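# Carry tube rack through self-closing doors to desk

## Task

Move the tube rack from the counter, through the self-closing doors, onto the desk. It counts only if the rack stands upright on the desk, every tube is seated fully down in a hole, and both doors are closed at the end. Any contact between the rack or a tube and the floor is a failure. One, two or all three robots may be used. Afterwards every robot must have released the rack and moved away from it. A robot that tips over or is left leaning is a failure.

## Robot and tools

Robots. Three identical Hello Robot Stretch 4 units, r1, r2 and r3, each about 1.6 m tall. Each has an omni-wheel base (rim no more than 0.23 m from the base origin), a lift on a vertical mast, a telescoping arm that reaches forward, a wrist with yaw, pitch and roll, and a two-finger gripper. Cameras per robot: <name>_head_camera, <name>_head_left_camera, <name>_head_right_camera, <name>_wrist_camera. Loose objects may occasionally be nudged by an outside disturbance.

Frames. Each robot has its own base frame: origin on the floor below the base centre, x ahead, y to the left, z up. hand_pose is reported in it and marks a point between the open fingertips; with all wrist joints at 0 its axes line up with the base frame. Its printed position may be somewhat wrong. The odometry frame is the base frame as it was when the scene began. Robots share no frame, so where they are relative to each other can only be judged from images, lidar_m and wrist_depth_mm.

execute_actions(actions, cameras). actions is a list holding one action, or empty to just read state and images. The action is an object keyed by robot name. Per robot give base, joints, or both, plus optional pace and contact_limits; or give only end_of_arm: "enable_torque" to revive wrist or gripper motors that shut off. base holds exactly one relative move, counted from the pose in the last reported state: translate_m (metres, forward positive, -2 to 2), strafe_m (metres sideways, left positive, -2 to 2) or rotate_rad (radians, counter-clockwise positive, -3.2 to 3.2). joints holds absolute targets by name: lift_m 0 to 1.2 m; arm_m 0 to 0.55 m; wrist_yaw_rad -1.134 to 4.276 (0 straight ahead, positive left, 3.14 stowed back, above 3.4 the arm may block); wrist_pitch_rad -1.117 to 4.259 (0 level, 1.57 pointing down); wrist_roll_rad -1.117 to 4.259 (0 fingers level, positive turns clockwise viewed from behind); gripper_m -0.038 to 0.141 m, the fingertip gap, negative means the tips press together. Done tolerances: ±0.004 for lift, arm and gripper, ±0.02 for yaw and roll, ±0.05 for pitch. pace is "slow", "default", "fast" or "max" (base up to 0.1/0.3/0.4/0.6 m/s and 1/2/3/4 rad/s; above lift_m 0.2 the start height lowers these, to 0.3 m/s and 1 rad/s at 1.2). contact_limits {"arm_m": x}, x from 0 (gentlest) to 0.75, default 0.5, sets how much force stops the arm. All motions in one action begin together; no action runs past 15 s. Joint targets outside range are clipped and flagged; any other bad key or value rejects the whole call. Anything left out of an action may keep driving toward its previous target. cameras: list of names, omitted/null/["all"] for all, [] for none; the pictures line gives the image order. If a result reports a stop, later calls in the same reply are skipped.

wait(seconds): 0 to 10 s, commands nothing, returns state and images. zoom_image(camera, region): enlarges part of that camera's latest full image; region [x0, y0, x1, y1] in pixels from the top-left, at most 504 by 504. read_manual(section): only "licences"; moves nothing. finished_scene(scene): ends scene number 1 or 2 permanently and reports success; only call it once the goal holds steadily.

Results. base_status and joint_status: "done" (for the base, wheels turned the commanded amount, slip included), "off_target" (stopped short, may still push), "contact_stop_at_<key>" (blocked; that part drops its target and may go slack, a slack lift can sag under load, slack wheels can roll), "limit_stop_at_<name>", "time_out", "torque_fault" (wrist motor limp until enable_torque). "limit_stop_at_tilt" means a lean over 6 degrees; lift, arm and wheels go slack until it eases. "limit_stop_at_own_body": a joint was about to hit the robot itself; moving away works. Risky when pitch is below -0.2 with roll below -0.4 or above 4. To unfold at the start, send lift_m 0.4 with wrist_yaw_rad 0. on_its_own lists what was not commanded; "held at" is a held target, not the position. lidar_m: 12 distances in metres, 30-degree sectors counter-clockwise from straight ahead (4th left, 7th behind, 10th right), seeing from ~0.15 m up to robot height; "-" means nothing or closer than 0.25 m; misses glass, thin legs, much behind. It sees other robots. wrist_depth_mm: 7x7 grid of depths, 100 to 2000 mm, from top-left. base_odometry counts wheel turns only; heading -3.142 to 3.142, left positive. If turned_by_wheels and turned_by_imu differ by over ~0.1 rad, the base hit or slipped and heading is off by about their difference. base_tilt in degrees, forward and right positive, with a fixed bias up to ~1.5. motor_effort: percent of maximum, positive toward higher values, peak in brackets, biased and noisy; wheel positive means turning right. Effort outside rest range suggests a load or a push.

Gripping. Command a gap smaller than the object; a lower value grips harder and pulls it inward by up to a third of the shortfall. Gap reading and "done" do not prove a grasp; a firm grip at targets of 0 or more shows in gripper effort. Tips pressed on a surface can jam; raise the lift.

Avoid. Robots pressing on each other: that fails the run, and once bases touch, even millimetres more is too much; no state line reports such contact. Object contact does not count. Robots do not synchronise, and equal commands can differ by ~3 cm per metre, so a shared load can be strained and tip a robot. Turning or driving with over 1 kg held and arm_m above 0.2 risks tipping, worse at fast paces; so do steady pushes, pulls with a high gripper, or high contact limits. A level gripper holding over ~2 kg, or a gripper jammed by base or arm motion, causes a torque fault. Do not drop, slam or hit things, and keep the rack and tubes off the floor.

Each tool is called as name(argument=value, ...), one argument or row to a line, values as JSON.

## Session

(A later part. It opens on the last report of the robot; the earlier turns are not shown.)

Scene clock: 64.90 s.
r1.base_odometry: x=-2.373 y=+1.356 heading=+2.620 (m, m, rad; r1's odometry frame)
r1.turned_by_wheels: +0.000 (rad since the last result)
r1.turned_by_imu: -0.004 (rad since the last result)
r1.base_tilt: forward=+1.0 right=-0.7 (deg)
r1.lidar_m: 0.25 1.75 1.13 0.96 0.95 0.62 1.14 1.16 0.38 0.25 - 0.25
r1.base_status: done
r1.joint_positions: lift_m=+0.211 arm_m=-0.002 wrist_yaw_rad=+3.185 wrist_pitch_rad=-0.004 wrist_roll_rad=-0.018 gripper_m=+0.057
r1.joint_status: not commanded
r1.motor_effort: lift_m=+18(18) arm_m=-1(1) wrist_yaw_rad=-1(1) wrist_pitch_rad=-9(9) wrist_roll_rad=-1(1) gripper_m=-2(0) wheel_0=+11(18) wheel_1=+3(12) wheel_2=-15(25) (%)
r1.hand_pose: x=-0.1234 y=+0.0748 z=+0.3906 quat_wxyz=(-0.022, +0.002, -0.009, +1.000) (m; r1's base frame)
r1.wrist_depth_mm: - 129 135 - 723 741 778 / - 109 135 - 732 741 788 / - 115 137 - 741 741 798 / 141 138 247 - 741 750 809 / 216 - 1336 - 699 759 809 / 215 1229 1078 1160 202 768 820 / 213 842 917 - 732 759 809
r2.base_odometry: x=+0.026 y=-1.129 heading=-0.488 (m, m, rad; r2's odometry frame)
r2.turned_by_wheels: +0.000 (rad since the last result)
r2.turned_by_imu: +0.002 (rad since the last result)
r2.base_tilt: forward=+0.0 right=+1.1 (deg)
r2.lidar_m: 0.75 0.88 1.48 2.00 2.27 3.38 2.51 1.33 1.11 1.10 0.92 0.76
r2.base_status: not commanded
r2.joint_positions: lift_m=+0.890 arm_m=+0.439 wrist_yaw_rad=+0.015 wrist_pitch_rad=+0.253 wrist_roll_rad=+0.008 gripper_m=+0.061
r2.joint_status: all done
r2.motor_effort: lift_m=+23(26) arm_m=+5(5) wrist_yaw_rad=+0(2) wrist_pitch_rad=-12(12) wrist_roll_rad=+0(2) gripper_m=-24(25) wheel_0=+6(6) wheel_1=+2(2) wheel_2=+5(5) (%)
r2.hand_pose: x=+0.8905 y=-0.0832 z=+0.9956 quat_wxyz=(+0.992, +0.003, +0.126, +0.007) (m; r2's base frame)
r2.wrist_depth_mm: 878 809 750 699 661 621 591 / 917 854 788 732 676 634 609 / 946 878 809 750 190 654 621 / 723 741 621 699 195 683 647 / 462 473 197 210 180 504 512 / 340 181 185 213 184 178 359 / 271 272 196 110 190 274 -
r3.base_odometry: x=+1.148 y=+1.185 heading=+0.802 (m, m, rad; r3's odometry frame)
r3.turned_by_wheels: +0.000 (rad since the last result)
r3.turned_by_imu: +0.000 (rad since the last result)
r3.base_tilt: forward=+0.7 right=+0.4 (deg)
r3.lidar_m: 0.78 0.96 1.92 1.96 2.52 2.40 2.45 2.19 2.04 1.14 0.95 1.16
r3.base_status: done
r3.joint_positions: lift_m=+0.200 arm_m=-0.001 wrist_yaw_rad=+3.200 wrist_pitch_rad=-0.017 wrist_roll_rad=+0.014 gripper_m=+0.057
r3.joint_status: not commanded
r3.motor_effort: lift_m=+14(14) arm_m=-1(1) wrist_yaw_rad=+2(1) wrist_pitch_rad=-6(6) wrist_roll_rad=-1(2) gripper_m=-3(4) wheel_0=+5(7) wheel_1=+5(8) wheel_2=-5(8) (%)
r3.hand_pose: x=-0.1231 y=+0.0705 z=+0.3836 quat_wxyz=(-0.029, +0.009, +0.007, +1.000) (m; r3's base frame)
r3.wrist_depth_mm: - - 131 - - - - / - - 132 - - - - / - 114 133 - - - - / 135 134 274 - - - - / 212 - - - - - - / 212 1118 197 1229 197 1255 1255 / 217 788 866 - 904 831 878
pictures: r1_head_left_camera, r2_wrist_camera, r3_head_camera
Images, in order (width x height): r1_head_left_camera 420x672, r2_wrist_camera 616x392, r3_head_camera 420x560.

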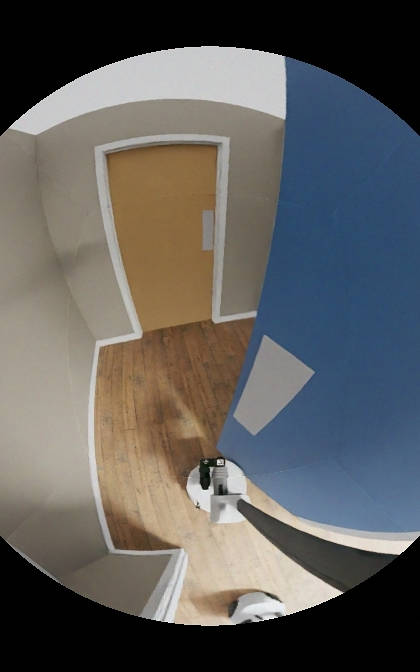

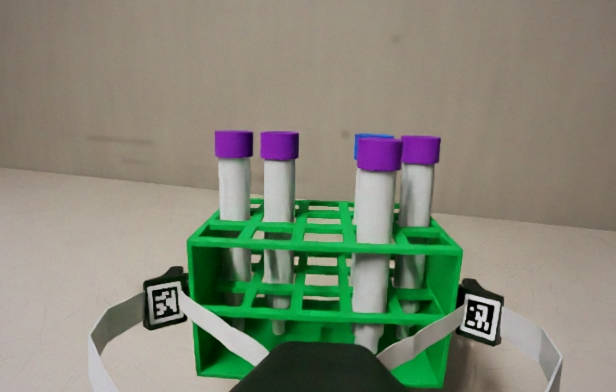

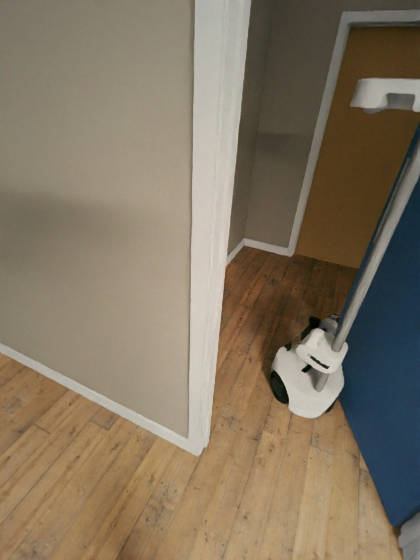

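execute_actions(
  actions=[
    {"r1":{"base":{"rotate_rad":-0.72},"pace":"slow"},"r2":{"joints":{"arm_m":0.3}},"r3":{"base":{"rotate_rad":-0.43}}},
  ],
  cameras=[],
)

execute_actions(
  actions=[
    {"r1":{"base":{"translate_m":0.4},"pace":"slow"},"r2":{"joints":{"arm_m":0.003},"base":{"translate_m":-0.8}},"r3":{"base":{"translate_m":0.7}}},
  ],
  cameras=["r1_head_left_camera","r3_head_left_camera"],
)

Scene clock: 74.93 s.
r1.base_odometry: x=-2.373 y=+1.356 heading=+1.901 (m, m, rad; r1's odometry frame)
r1.turned_by_wheels: -0.718 (rad since the last result)
r1.turned_by_imu: -0.723 (rad since the last result)
r1.base_tilt: forward=+1.0 right=-0.7 (deg)
r1.lidar_m: - 0.25 1.74 1.33 0.99 0.97 0.69 0.61 1.15 0.56 0.27 0.25
r1.base_status: done
r1.joint_positions: lift_m=+0.211 arm_m=-0.002 wrist_yaw_rad=+3.185 wrist_pitch_rad=-0.004 wrist_roll_rad=-0.018 gripper_m=+0.057
r1.joint_status: not commanded
r1.motor_effort: lift_m=+18(18) arm_m=-1(1) wrist_yaw_rad=-1(1) wrist_pitch_rad=-7(9) wrist_roll_rad=+0(1) gripper_m=-2(2) wheel_0=+11(18) wheel_1=+6(8) wheel_2=+2(10) (%)
r1.hand_pose: x=-0.1234 y=+0.0748 z=+0.3906 quat_wxyz=(-0.022, +0.002, -0.009, +1.000) (m; r1's base frame)
r1.wrist_depth_mm: - 129 135 1118 1078 917 831 / - 108 135 1118 1060 931 842 / - 115 137 1098 1098 931 842 / 141 138 247 1118 1078 931 854 / 216 1921 768 1118 1060 946 854 / 216 1138 741 1042 202 946 842 / 213 798 798 - 904 831 831
r2.base_odometry: x=+0.026 y=-1.129 heading=-0.488 (m, m, rad; r2's odometry frame)
r2.turned_by_wheels: +0.000 (rad since the last result)
r2.turned_by_imu: +0.003 (rad since the last result)
r2.base_tilt: forward=-0.2 right=+1.2 (deg)
r2.lidar_m: 0.70 0.86 1.48 2.00 2.28 3.37 2.50 1.34 1.11 1.11 0.91 0.76
r2.base_status: not commanded
r2.joint_positions: lift_m=+0.890 arm_m=+0.301 wrist_yaw_rad=+0.015 wrist_pitch_rad=+0.254 wrist_roll_rad=+0.008 gripper_m=+0.061
r2.joint_status: all done
r2.motor_effort: lift_m=+23(23) arm_m=-5(6) wrist_yaw_rad=-1(1) wrist_pitch_rad=-8(9) wrist_roll_rad=-1(2) gripper_m=-24(24) wheel_0=+6(6) wheel_1=+2(2) wheel_2=+5(5) (%)
r2.hand_pose: x=+0.7524 y=-0.0832 z=+0.9956 quat_wxyz=(+0.992, +0.003, +0.126, +0.007) (m; r2's base frame)
r2.wrist_depth_mm: 1025 976 891 842 788 741 699 / 1098 1008 931 854 809 750 715 / 1118 1060 931 878 190 798 741 / 741 750 615 699 196 778 750 / 459 473 196 210 179 504 508 / 362 180 185 207 184 178 362 / 413 329 196 109 189 274 -
r3.base_odometry: x=+1.147 y=+1.185 heading=+0.374 (m, m, rad; r3's odometry frame)
r3.turned_by_wheels: -0.429 (rad since the last result)
r3.turned_by_imu: -0.438 (rad since the last result)
r3.base_tilt: forward=+0.6 right=+0.5 (deg)
r3.lidar_m: 1.15 0.77 1.04 1.92 2.01 2.52 2.40 2.52 2.13 2.06 1.04 0.97
r3.base_status: done
r3.joint_positions: lift_m=+0.200 arm_m=-0.001 wrist_yaw_rad=+3.200 wrist_pitch_rad=-0.017 wrist_roll_rad=+0.014 gripper_m=+0.057
r3.joint_status: not commanded
r3.motor_effort: lift_m=+14(14) arm_m=-1(1) wrist_yaw_rad=+1(0) wrist_pitch_rad=-6(6) wrist_roll_rad=-1(2) gripper_m=-4(1) wheel_0=+6(9) wheel_1=+6(11) wheel_2=+4(10) (%)
r3.hand_pose: x=-0.1231 y=+0.0705 z=+0.3836 quat_wxyz=(-0.029, +0.009, +0.007, +1.000) (m; r3's base frame)
r3.wrist_depth_mm: - - 131 - - - - / - - 132 - - - - / - 114 133 - - - - / 135 134 276 - - - - / 213 - - - - - - / 212 1118 197 1205 197 1229 1205 / 216 778 854 - 904 820 891
pictures: none
No camera images: the call's "cameras" was empty. Leave "cameras" out to get every camera's image.

Scene clock: 80.20 s.
r1.base_odometry: x=-2.502 y=+1.734 heading=+1.901 (m, m, rad; r1's odometry frame)
r1.turned_by_wheels: +0.000 (rad since the last result)
r1.turned_by_imu: -0.003 (rad since the last result)
r1.base_tilt: forward=+1.0 right=-0.7 (deg)
r1.lidar_m: 0.25 1.11 1.49 1.65 1.35 1.29 1.01 0.75 0.54 0.25 0.25 -
r1.base_status: done
r1.joint_positions: lift_m=+0.211 arm_m=-0.002 wrist_yaw_rad=+3.185 wrist_pitch_rad=-0.004 wrist_roll_rad=-0.018 gripper_m=+0.057
r1.joint_status: not commanded
r1.motor_effort: lift_m=+18(18) arm_m=-1(1) wrist_yaw_rad=-1(1) wrist_pitch_rad=-10(7) wrist_roll_rad=+0(0) gripper_m=-3(3) wheel_0=+8(13) wheel_1=+4(10) wheel_2=-12(20) (%)
r1.hand_pose: x=-0.1234 y=+0.0748 z=+0.3906 quat_wxyz=(-0.022, +0.002, -0.009, +1.000) (m; r1's base frame)
r1.wrist_depth_mm: - 129 135 1464 1397 1205 1098 / - 108 135 1464 1430 1255 1118 / - 115 137 1499 1430 1255 1098 / 141 138 248 1499 1464 1255 1118 / 217 - 1182 1499 1397 1281 1118 / 215 820 991 1160 202 1182 1098 / 213 809 917 - 904 831 866
r2.base_odometry: x=-0.681 y=-0.754 heading=-0.489 (m, m, rad; r2's odometry frame)
r2.turned_by_wheels: +0.000 (rad since the last result)
r2.turned_by_imu: +0.006 (rad since the last result)
r2.base_tilt: forward=-0.2 right=+1.1 (deg)
r2.lidar_m: 0.41 1.75 2.17 2.15 2.48 2.57 2.14 1.13 0.89 0.94 1.08 0.43
r2.base_status: done
r2.joint_positions: lift_m=+0.890 arm_m=+0.004 wrist_yaw_rad=+0.015 wrist_pitch_rad=+0.254 wrist_roll_rad=+0.008 gripper_m=+0.061
r2.joint_status: all done
r2.motor_effort: lift_m=+23(23) arm_m=-5(7) wrist_yaw_rad=-1(2) wrist_pitch_rad=-10(12) wrist_roll_rad=+0(2) gripper_m=-25(28) wheel_0=-5(11) wheel_1=-2(7) wheel_2=+5(18) (%)
r2.hand_pose: x=+0.4553 y=-0.0832 z=+0.9956 quat_wxyz=(+0.992, +0.003, +0.127, +0.007) (m; r2's base frame)
r2.wrist_depth_mm: - - - 1983 1808 1661 1618 / - - - 1983 1921 1708 1661 / - 1808 1808 1983 189 1756 1661 / - 1708 1537 1366 195 1255 1756 / - 1863 196 211 180 1308 1808 / - 180 185 208 184 178 1863 / 1576 1576 196 109 190 1430 1618
r3.base_odometry: x=+1.799 y=+1.441 heading=+0.374 (m, m, rad; r3's odometry frame)
r3.turned_by_wheels: +0.001 (rad since the last result)
r3.turned_by_imu: +0.000 (rad since the last result)
r3.base_tilt: forward=+0.6 right=+0.5 (deg)
r3.lidar_m: 0.88 1.26 0.29 0.29 2.00 2.74 3.15 3.26 2.14 0.60 0.58 0.76
r3.base_status: done
r3.joint_positions: lift_m=+0.200 arm_m=-0.001 wrist_yaw_rad=+3.200 wrist_pitch_rad=-0.017 wrist_roll_rad=+0.014 gripper_m=+0.057
r3.joint_status: not commanded
r3.motor_effort: lift_m=+14(14) arm_m=-1(1) wrist_yaw_rad=+1(2) wrist_pitch_rad=-6(6) wrist_roll_rad=-2(3) gripper_m=-2(3) wheel_0=+5(9) wheel_1=+5(10) wheel_2=-3(13) (%)
r3.hand_pose: x=-0.1231 y=+0.0705 z=+0.3836 quat_wxyz=(-0.029, +0.009, +0.007, +1.000) (m; r3's base frame)
r3.wrist_depth_mm: - - 131 - - - - / - - 131 - - - - / - 114 134 - - - - / 135 134 276 - - - - / 212 - - - - - - / 212 1118 197 1229 196 1229 1229 / 217 788 866 - 891 831 878
pictures: r1_head_left_camera, r3_head_left_camera
Images, in order (width x height): r1_head_left_camera 420x672, r3_head_left_camera 420x672.

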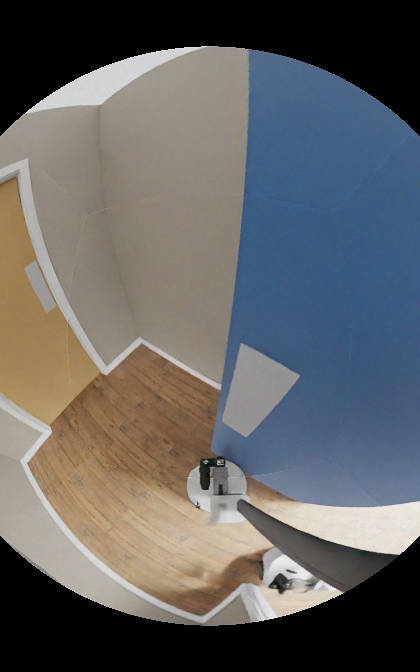

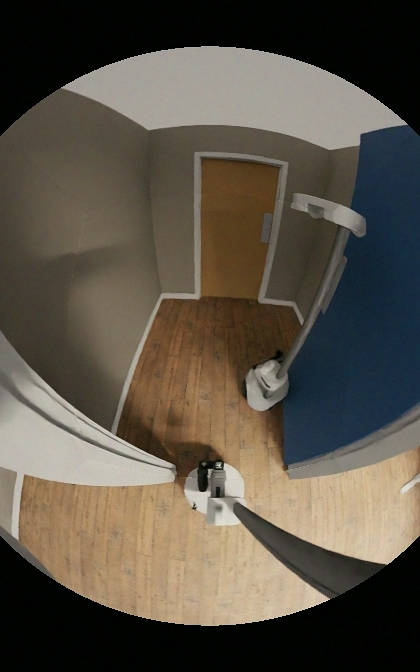

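execute_actions(
  actions=[
    {"r2":{"base":{"strafe_m":0.3},"pace":"fast"},"r3":{"base":{"rotate_rad":-2.9},"pace":"fast"}},
  ],
  cameras=[],
)

execute_actions(
  actions=[
    {"r2":{"base":{"rotate_rad":-1.84}},"r3":{"base":{"translate_m":-0.95},"pace":"max"}},
  ],
  cameras=["r2_head_left_camera"],
)

execute_actions(
  actions=[
    {"r3":{"base":{"rotate_rad":-0.49},"pace":"fast"}},
  ],
  cameras=["r3_wrist_camera","r3_head_left_camera"],
)

Scene clock: 89.67 s.
r1.base_odometry: x=-2.502 y=+1.734 heading=+1.901 (m, m, rad; r1's odometry frame)
r1.turned_by_wheels: +0.000 (rad since the last result)
r1.turned_by_imu: -0.001 (rad since the last result)
r1.base_tilt: forward=+1.0 right=-0.7 (deg)
r1.lidar_m: 0.25 1.13 1.48 1.63 1.34 1.28 1.01 0.77 0.52 0.25 0.25 -
r1.base_status: not commanded
r1.joint_positions: lift_m=+0.211 arm_m=-0.002 wrist_yaw_rad=+3.185 wrist_pitch_rad=-0.004 wrist_roll_rad=-0.018 gripper_m=+0.057
r1.joint_status: not commanded
r1.motor_effort: lift_m=+18(18) arm_m=-1(1) wrist_yaw_rad=-1(1) wrist_pitch_rad=-9(7) wrist_roll_rad=+0(3) gripper_m=+0(2) wheel_0=+8(8) wheel_1=+4(5) wheel_2=-11(11) (%)
r1.hand_pose: x=-0.1234 y=+0.0748 z=+0.3906 quat_wxyz=(-0.022, +0.002, -0.009, +1.000) (m; r1's base frame)
r1.wrist_depth_mm: - 129 135 1499 1430 1205 1098 / - 108 135 1499 1397 1229 1098 / - 115 137 1499 1430 1255 1118 / 141 138 248 1499 1464 1255 1118 / 216 1025 1182 1499 1397 1281 1138 / 215 820 976 1160 202 1205 1098 / 213 809 917 - 917 831 866
r2.base_odometry: x=-0.540 y=-0.489 heading=-0.489 (m, m, rad; r2's odometry frame)
r2.turned_by_wheels: +0.000 (rad since the last result)
r2.turned_by_imu: +0.002 (rad since the last result)
r2.base_tilt: forward=-0.1 right=+1.1 (deg)
r2.lidar_m: 0.41 1.84 1.87 1.86 2.15 2.52 2.51 1.50 1.24 1.19 1.41 0.44
r2.base_status: done
r2.joint_positions: lift_m=+0.890 arm_m=+0.004 wrist_yaw_rad=+0.015 wrist_pitch_rad=+0.254 wrist_roll_rad=+0.008 gripper_m=+0.061
r2.joint_status: not commanded
r2.motor_effort: lift_m=+22(22) arm_m=-5(5) wrist_yaw_rad=-1(2) wrist_pitch_rad=-10(11) wrist_roll_rad=-1(0) gripper_m=-25(24) wheel_0=-3(16) wheel_1=+1(11) wheel_2=+0(1) (%)
r2.hand_pose: x=+0.4553 y=-0.0832 z=+0.9956 quat_wxyz=(+0.992, +0.003, +0.127, +0.007) (m; r2's base frame)
r2.wrist_depth_mm: 1983 - - 1921 1921 1708 1661 / - - - - 1921 1756 1661 / - - 1808 1921 193 1808 1756 / - - 1618 1464 195 1281 1229 / - - 196 211 182 1336 1255 / 1983 180 186 208 185 178 1336 / 1576 1576 195 110 190 1464 1576
r3.base_odometry: x=+1.799 y=+1.440 heading=-2.525 (m, m, rad; r3's odometry frame)
r3.turned_by_wheels: -2.899 (rad since the last result)
r3.turned_by_imu: -2.963 (rad since the last result)
r3.base_tilt: forward=+0.6 right=+0.4 (deg)
r3.lidar_m: 3.12 2.38 2.12 0.59 0.67 0.75 1.88 1.05 0.28 1.94 2.20 3.11
r3.base_status: done
r3.joint_positions: lift_m=+0.200 arm_m=-0.001 wrist_yaw_rad=+3.200 wrist_pitch_rad=-0.017 wrist_roll_rad=+0.014 gripper_m=+0.057
r3.joint_status: not commanded
r3.motor_effort: lift_m=+17(17) arm_m=-1(1) wrist_yaw_rad=+2(2) wrist_pitch_rad=-6(6) wrist_roll_rad=-2(3) gripper_m=-3(3) wheel_0=+3(10) wheel_1=+1(17) wheel_2=+3(12) (%)
r3.hand_pose: x=-0.1230 y=+0.0705 z=+0.3834 quat_wxyz=(-0.029, +0.009, +0.007, +1.000) (m; r3's base frame)
r3.wrist_depth_mm: - - 131 - - - 683 / - - 131 - - - - / - 114 134 - - 788 683 / 135 134 276 - - - 676 / 213 1308 1708 - - - 707 / 212 1138 197 1205 196 750 661 / 217 788 854 - 904 691 661
pictures: none
No camera images: the call's "cameras" was empty. Leave "cameras" out to get every camera's image.

Scene clock: 92.73 s.
r1.base_odometry: x=-2.502 y=+1.734 heading=+1.901 (m, m, rad; r1's odometry frame)
r1.turned_by_wheels: +0.000 (rad since the last result)
r1.turned_by_imu: +0.000 (rad since the last result)
r1.base_tilt: forward=+0.9 right=-0.7 (deg)
r1.lidar_m: 0.25 1.12 1.51 1.63 0.45 0.43 1.00 1.07 0.51 0.25 0.25 -
r1.base_status: not commanded
r1.joint_positions: lift_m=+0.211 arm_m=-0.002 wrist_yaw_rad=+3.185 wrist_pitch_rad=-0.004 wrist_roll_rad=-0.018 gripper_m=+0.057
r1.joint_status: not commanded
r1.motor_effort: lift_m=+18(18) arm_m=-1(1) wrist_yaw_rad=-1(1) wrist_pitch_rad=-9(8) wrist_roll_rad=+1(0) gripper_m=-3(4) wheel_0=+8(8) wheel_1=+4(4) wheel_2=-12(11) (%)
r1.hand_pose: x=-0.1234 y=+0.0748 z=+0.3906 quat_wxyz=(-0.022, +0.002, -0.009, +1.000) (m; r1's base frame)
r1.wrist_depth_mm: - 129 135 1464 1430 1229 654 / - 108 135 1499 1397 1229 661 / - 115 137 1499 1430 1205 564 / 141 138 248 1499 661 615 580 / 217 - 1205 1499 1366 1205 668 / 215 1229 1078 1160 202 634 615 / 213 831 917 - 559 466 459
r2.base_odometry: x=-0.540 y=-0.489 heading=-2.328 (m, m, rad; r2's odometry frame)
r2.turned_by_wheels: -1.839 (rad since the last result)
r2.turned_by_imu: -1.809 (rad since the last result)
r2.base_tilt: forward=-0.2 right=+1.1 (deg)
r2.lidar_m: 0.41 1.27 1.68 1.63 1.69 2.02 1.87 1.91 2.54 2.46 1.87 0.45
r2.base_status: done
r2.joint_positions: lift_m=+0.890 arm_m=+0.004 wrist_yaw_rad=+0.015 wrist_pitch_rad=+0.254 wrist_roll_rad=+0.008 gripper_m=+0.061
r2.joint_status: not commanded
r2.motor_effort: lift_m=+22(22) arm_m=-5(5) wrist_yaw_rad=+0(3) wrist_pitch_rad=-10(10) wrist_roll_rad=-1(0) gripper_m=-24(22) wheel_0=+6(13) wheel_1=+2(8) wheel_2=+5(12) (%)
r2.hand_pose: x=+0.4553 y=-0.0833 z=+0.9956 quat_wxyz=(+0.992, +0.003, +0.127, +0.007) (m; r2's base frame)
r2.wrist_depth_mm: 976 960 946 960 960 946 946 / 1008 991 991 991 991 976 991 / 1042 1042 1025 1025 191 1025 1008 / 1078 1078 1042 1060 195 1078 1042 / 1138 1138 196 209 181 1098 1118 / 1160 181 185 209 185 178 1138 / 1255 1205 196 109 190 1182 1160
r3.base_odometry: x=+2.574 y=+1.989 heading=-2.526 (m, m, rad; r3's odometry frame)
r3.turned_by_wheels: +0.000 (rad since the last result)
r3.turned_by_imu: +0.000 (rad since the last result)
r3.base_tilt: forward=+0.7 right=+0.4 (deg)
r3.lidar_m: 4.03 0.96 0.44 0.45 1.63 1.53 1.39 0.78 0.65 0.66 0.75 0.75
r3.base_status: done
r3.joint_positions: lift_m=+0.200 arm_m=-0.001 wrist_yaw_rad=+3.200 wrist_pitch_rad=-0.017 wrist_roll_rad=+0.014 gripper_m=+0.057
r3.joint_status: not commanded
r3.motor_effort: lift_m=+17(17) arm_m=-1(1) wrist_yaw_rad=+1(2) wrist_pitch_rad=-6(6) wrist_roll_rad=-2(3) gripper_m=-3(3) wheel_0=-3(9) wheel_1=-3(13) wheel_2=+0(17) (%)
r3.hand_pose: x=-0.1231 y=+0.0705 z=+0.3834 quat_wxyz=(-0.029, +0.009, +0.007, +1.000) (m; r3's base frame)
r3.wrist_depth_mm: - - 131 1576 1464 1430 1308 / - - 131 1576 1499 1397 1366 / - 114 133 1537 1537 1430 1366 / 135 134 274 1537 1499 1430 1336 / 212 1042 1366 1537 1499 1464 1336 / 211 960 196 1229 197 1229 1205 / 216 798 866 - 917 842 878
pictures: r2_head_left_camera
Images, in order (width x height): r2_head_left_camera 420x672.

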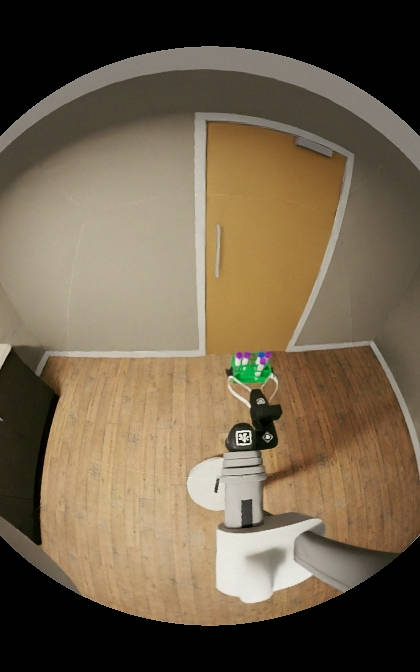

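Scene clock: 93.83 s.
r1.base_odometry: x=-2.502 y=+1.734 heading=+1.901 (m, m, rad; r1's odometry frame)
r1.turned_by_wheels: +0.000 (rad since the last result)
r1.turned_by_imu: +0.000 (rad since the last result)
r1.base_tilt: forward=+1.0 right=-0.7 (deg)
r1.lidar_m: 0.25 1.12 1.50 1.65 0.47 0.45 1.01 1.07 0.52 0.26 0.25 -
r1.base_status: not commanded
r1.joint_positions: lift_m=+0.211 arm_m=-0.002 wrist_yaw_rad=+3.185 wrist_pitch_rad=-0.004 wrist_roll_rad=-0.018 gripper_m=+0.057
r1.joint_status: not commanded
r1.motor_effort: lift_m=+18(18) arm_m=-1(1) wrist_yaw_rad=-1(1) wrist_pitch_rad=-8(10) wrist_roll_rad=+0(0) gripper_m=-1(1) wheel_0=+8(8) wheel_1=+5(4) wheel_2=-12(11) (%)
r1.hand_pose: x=-0.1234 y=+0.0748 z=+0.3906 quat_wxyz=(-0.022, +0.002, -0.009, +1.000) (m; r1's base frame)
r1.wrist_depth_mm: - 129 135 1499 1430 1229 615 / - 108 136 1464 1430 1229 854 / - 115 137 1499 1430 1229 521 / 141 138 248 1499 699 647 535 / 216 - 1205 1537 1366 1229 615 / 214 1229 1060 1160 202 627 603 / 213 842 917 - 544 462 462
r2.base_odometry: x=-0.540 y=-0.489 heading=-2.328 (m, m, rad; r2's odometry frame)
r2.turned_by_wheels: +0.000 (rad since the last result)
r2.turned_by_imu: +0.000 (rad since the last result)
r2.base_tilt: forward=-0.1 right=+1.2 (deg)
r2.lidar_m: 0.41 1.25 1.69 1.62 1.68 1.99 1.88 1.91 2.53 2.46 1.89 0.44
r2.base_status: not commanded
r2.joint_positions: lift_m=+0.890 arm_m=+0.004 wrist_yaw_rad=+0.015 wrist_pitch_rad=+0.254 wrist_roll_rad=+0.008 gripper_m=+0.061
r2.joint_status: not commanded
r2.motor_effort: lift_m=+21(21) arm_m=-5(5) wrist_yaw_rad=+0(0) wrist_pitch_rad=-12(10) wrist_roll_rad=+2(0) gripper_m=-24(24) wheel_0=+6(6) wheel_1=+2(2) wheel_2=+5(5) (%)
r2.hand_pose: x=+0.4553 y=-0.0833 z=+0.9956 quat_wxyz=(+0.992, +0.003, +0.127, +0.007) (m; r2's base frame)
r2.wrist_depth_mm: 960 976 976 946 960 960 946 / 1008 1008 991 991 976 960 960 / 1025 1042 1042 1008 189 1008 1008 / 1078 1060 1042 1078 195 1078 1042 / 1138 1098 196 211 179 1078 1098 / 1182 180 186 208 184 178 1160 / 1255 1229 196 110 190 1182 1205
r3.base_odometry: x=+2.574 y=+1.989 heading=-3.015 (m, m, rad; r3's odometry frame)
r3.turned_by_wheels: -0.489 (rad since the last result)
r3.turned_by_imu: -0.500 (rad since the last result)
r3.base_tilt: forward=+0.7 right=+0.5 (deg)
r3.lidar_m: 0.75 4.04 0.95 0.43 0.47 1.66 1.52 1.30 0.76 0.66 0.66 0.76
r3.base_status: done
r3.joint_positions: lift_m=+0.200 arm_m=-0.001 wrist_yaw_rad=+3.200 wrist_pitch_rad=-0.017 wrist_roll_rad=+0.014 gripper_m=+0.057
r3.joint_status: not commanded
r3.motor_effort: lift_m=+17(17) arm_m=-1(1) wrist_yaw_rad=+2(3) wrist_pitch_rad=-6(6) wrist_roll_rad=-3(2) gripper_m=-3(2) wheel_0=+5(12) wheel_1=+4(13) wheel_2=+2(10) (%)
r3.hand_pose: x=-0.1231 y=+0.0705 z=+0.3834 quat_wxyz=(-0.029, +0.009, +0.007, +1.000) (m; r3's base frame)
r3.wrist_depth_mm: - - 131 1661 1661 1756 1430 / - - 132 1618 1708 1708 1464 / - 114 134 1661 1708 1708 1464 / 135 134 276 1618 1661 1708 1499 / 213 1430 1499 1661 1708 1756 1464 / 213 1138 196 1205 196 1229 1229 / 216 788 878 - 904 831 878
pictures: r3_head_left_camera, r3_wrist_camera
Images, in order (width x height): r3_head_left_camera 420x672, r3_wrist_camera 616x392.

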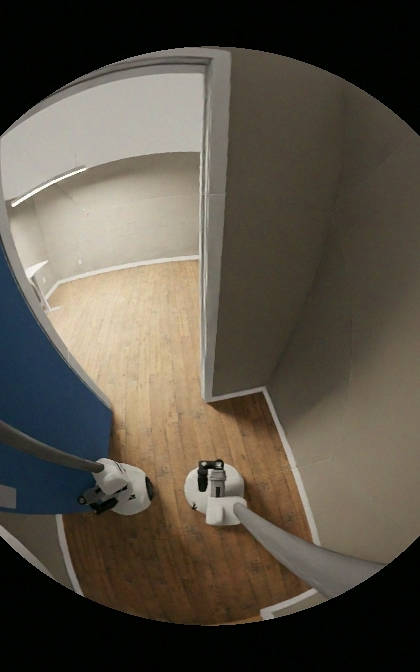

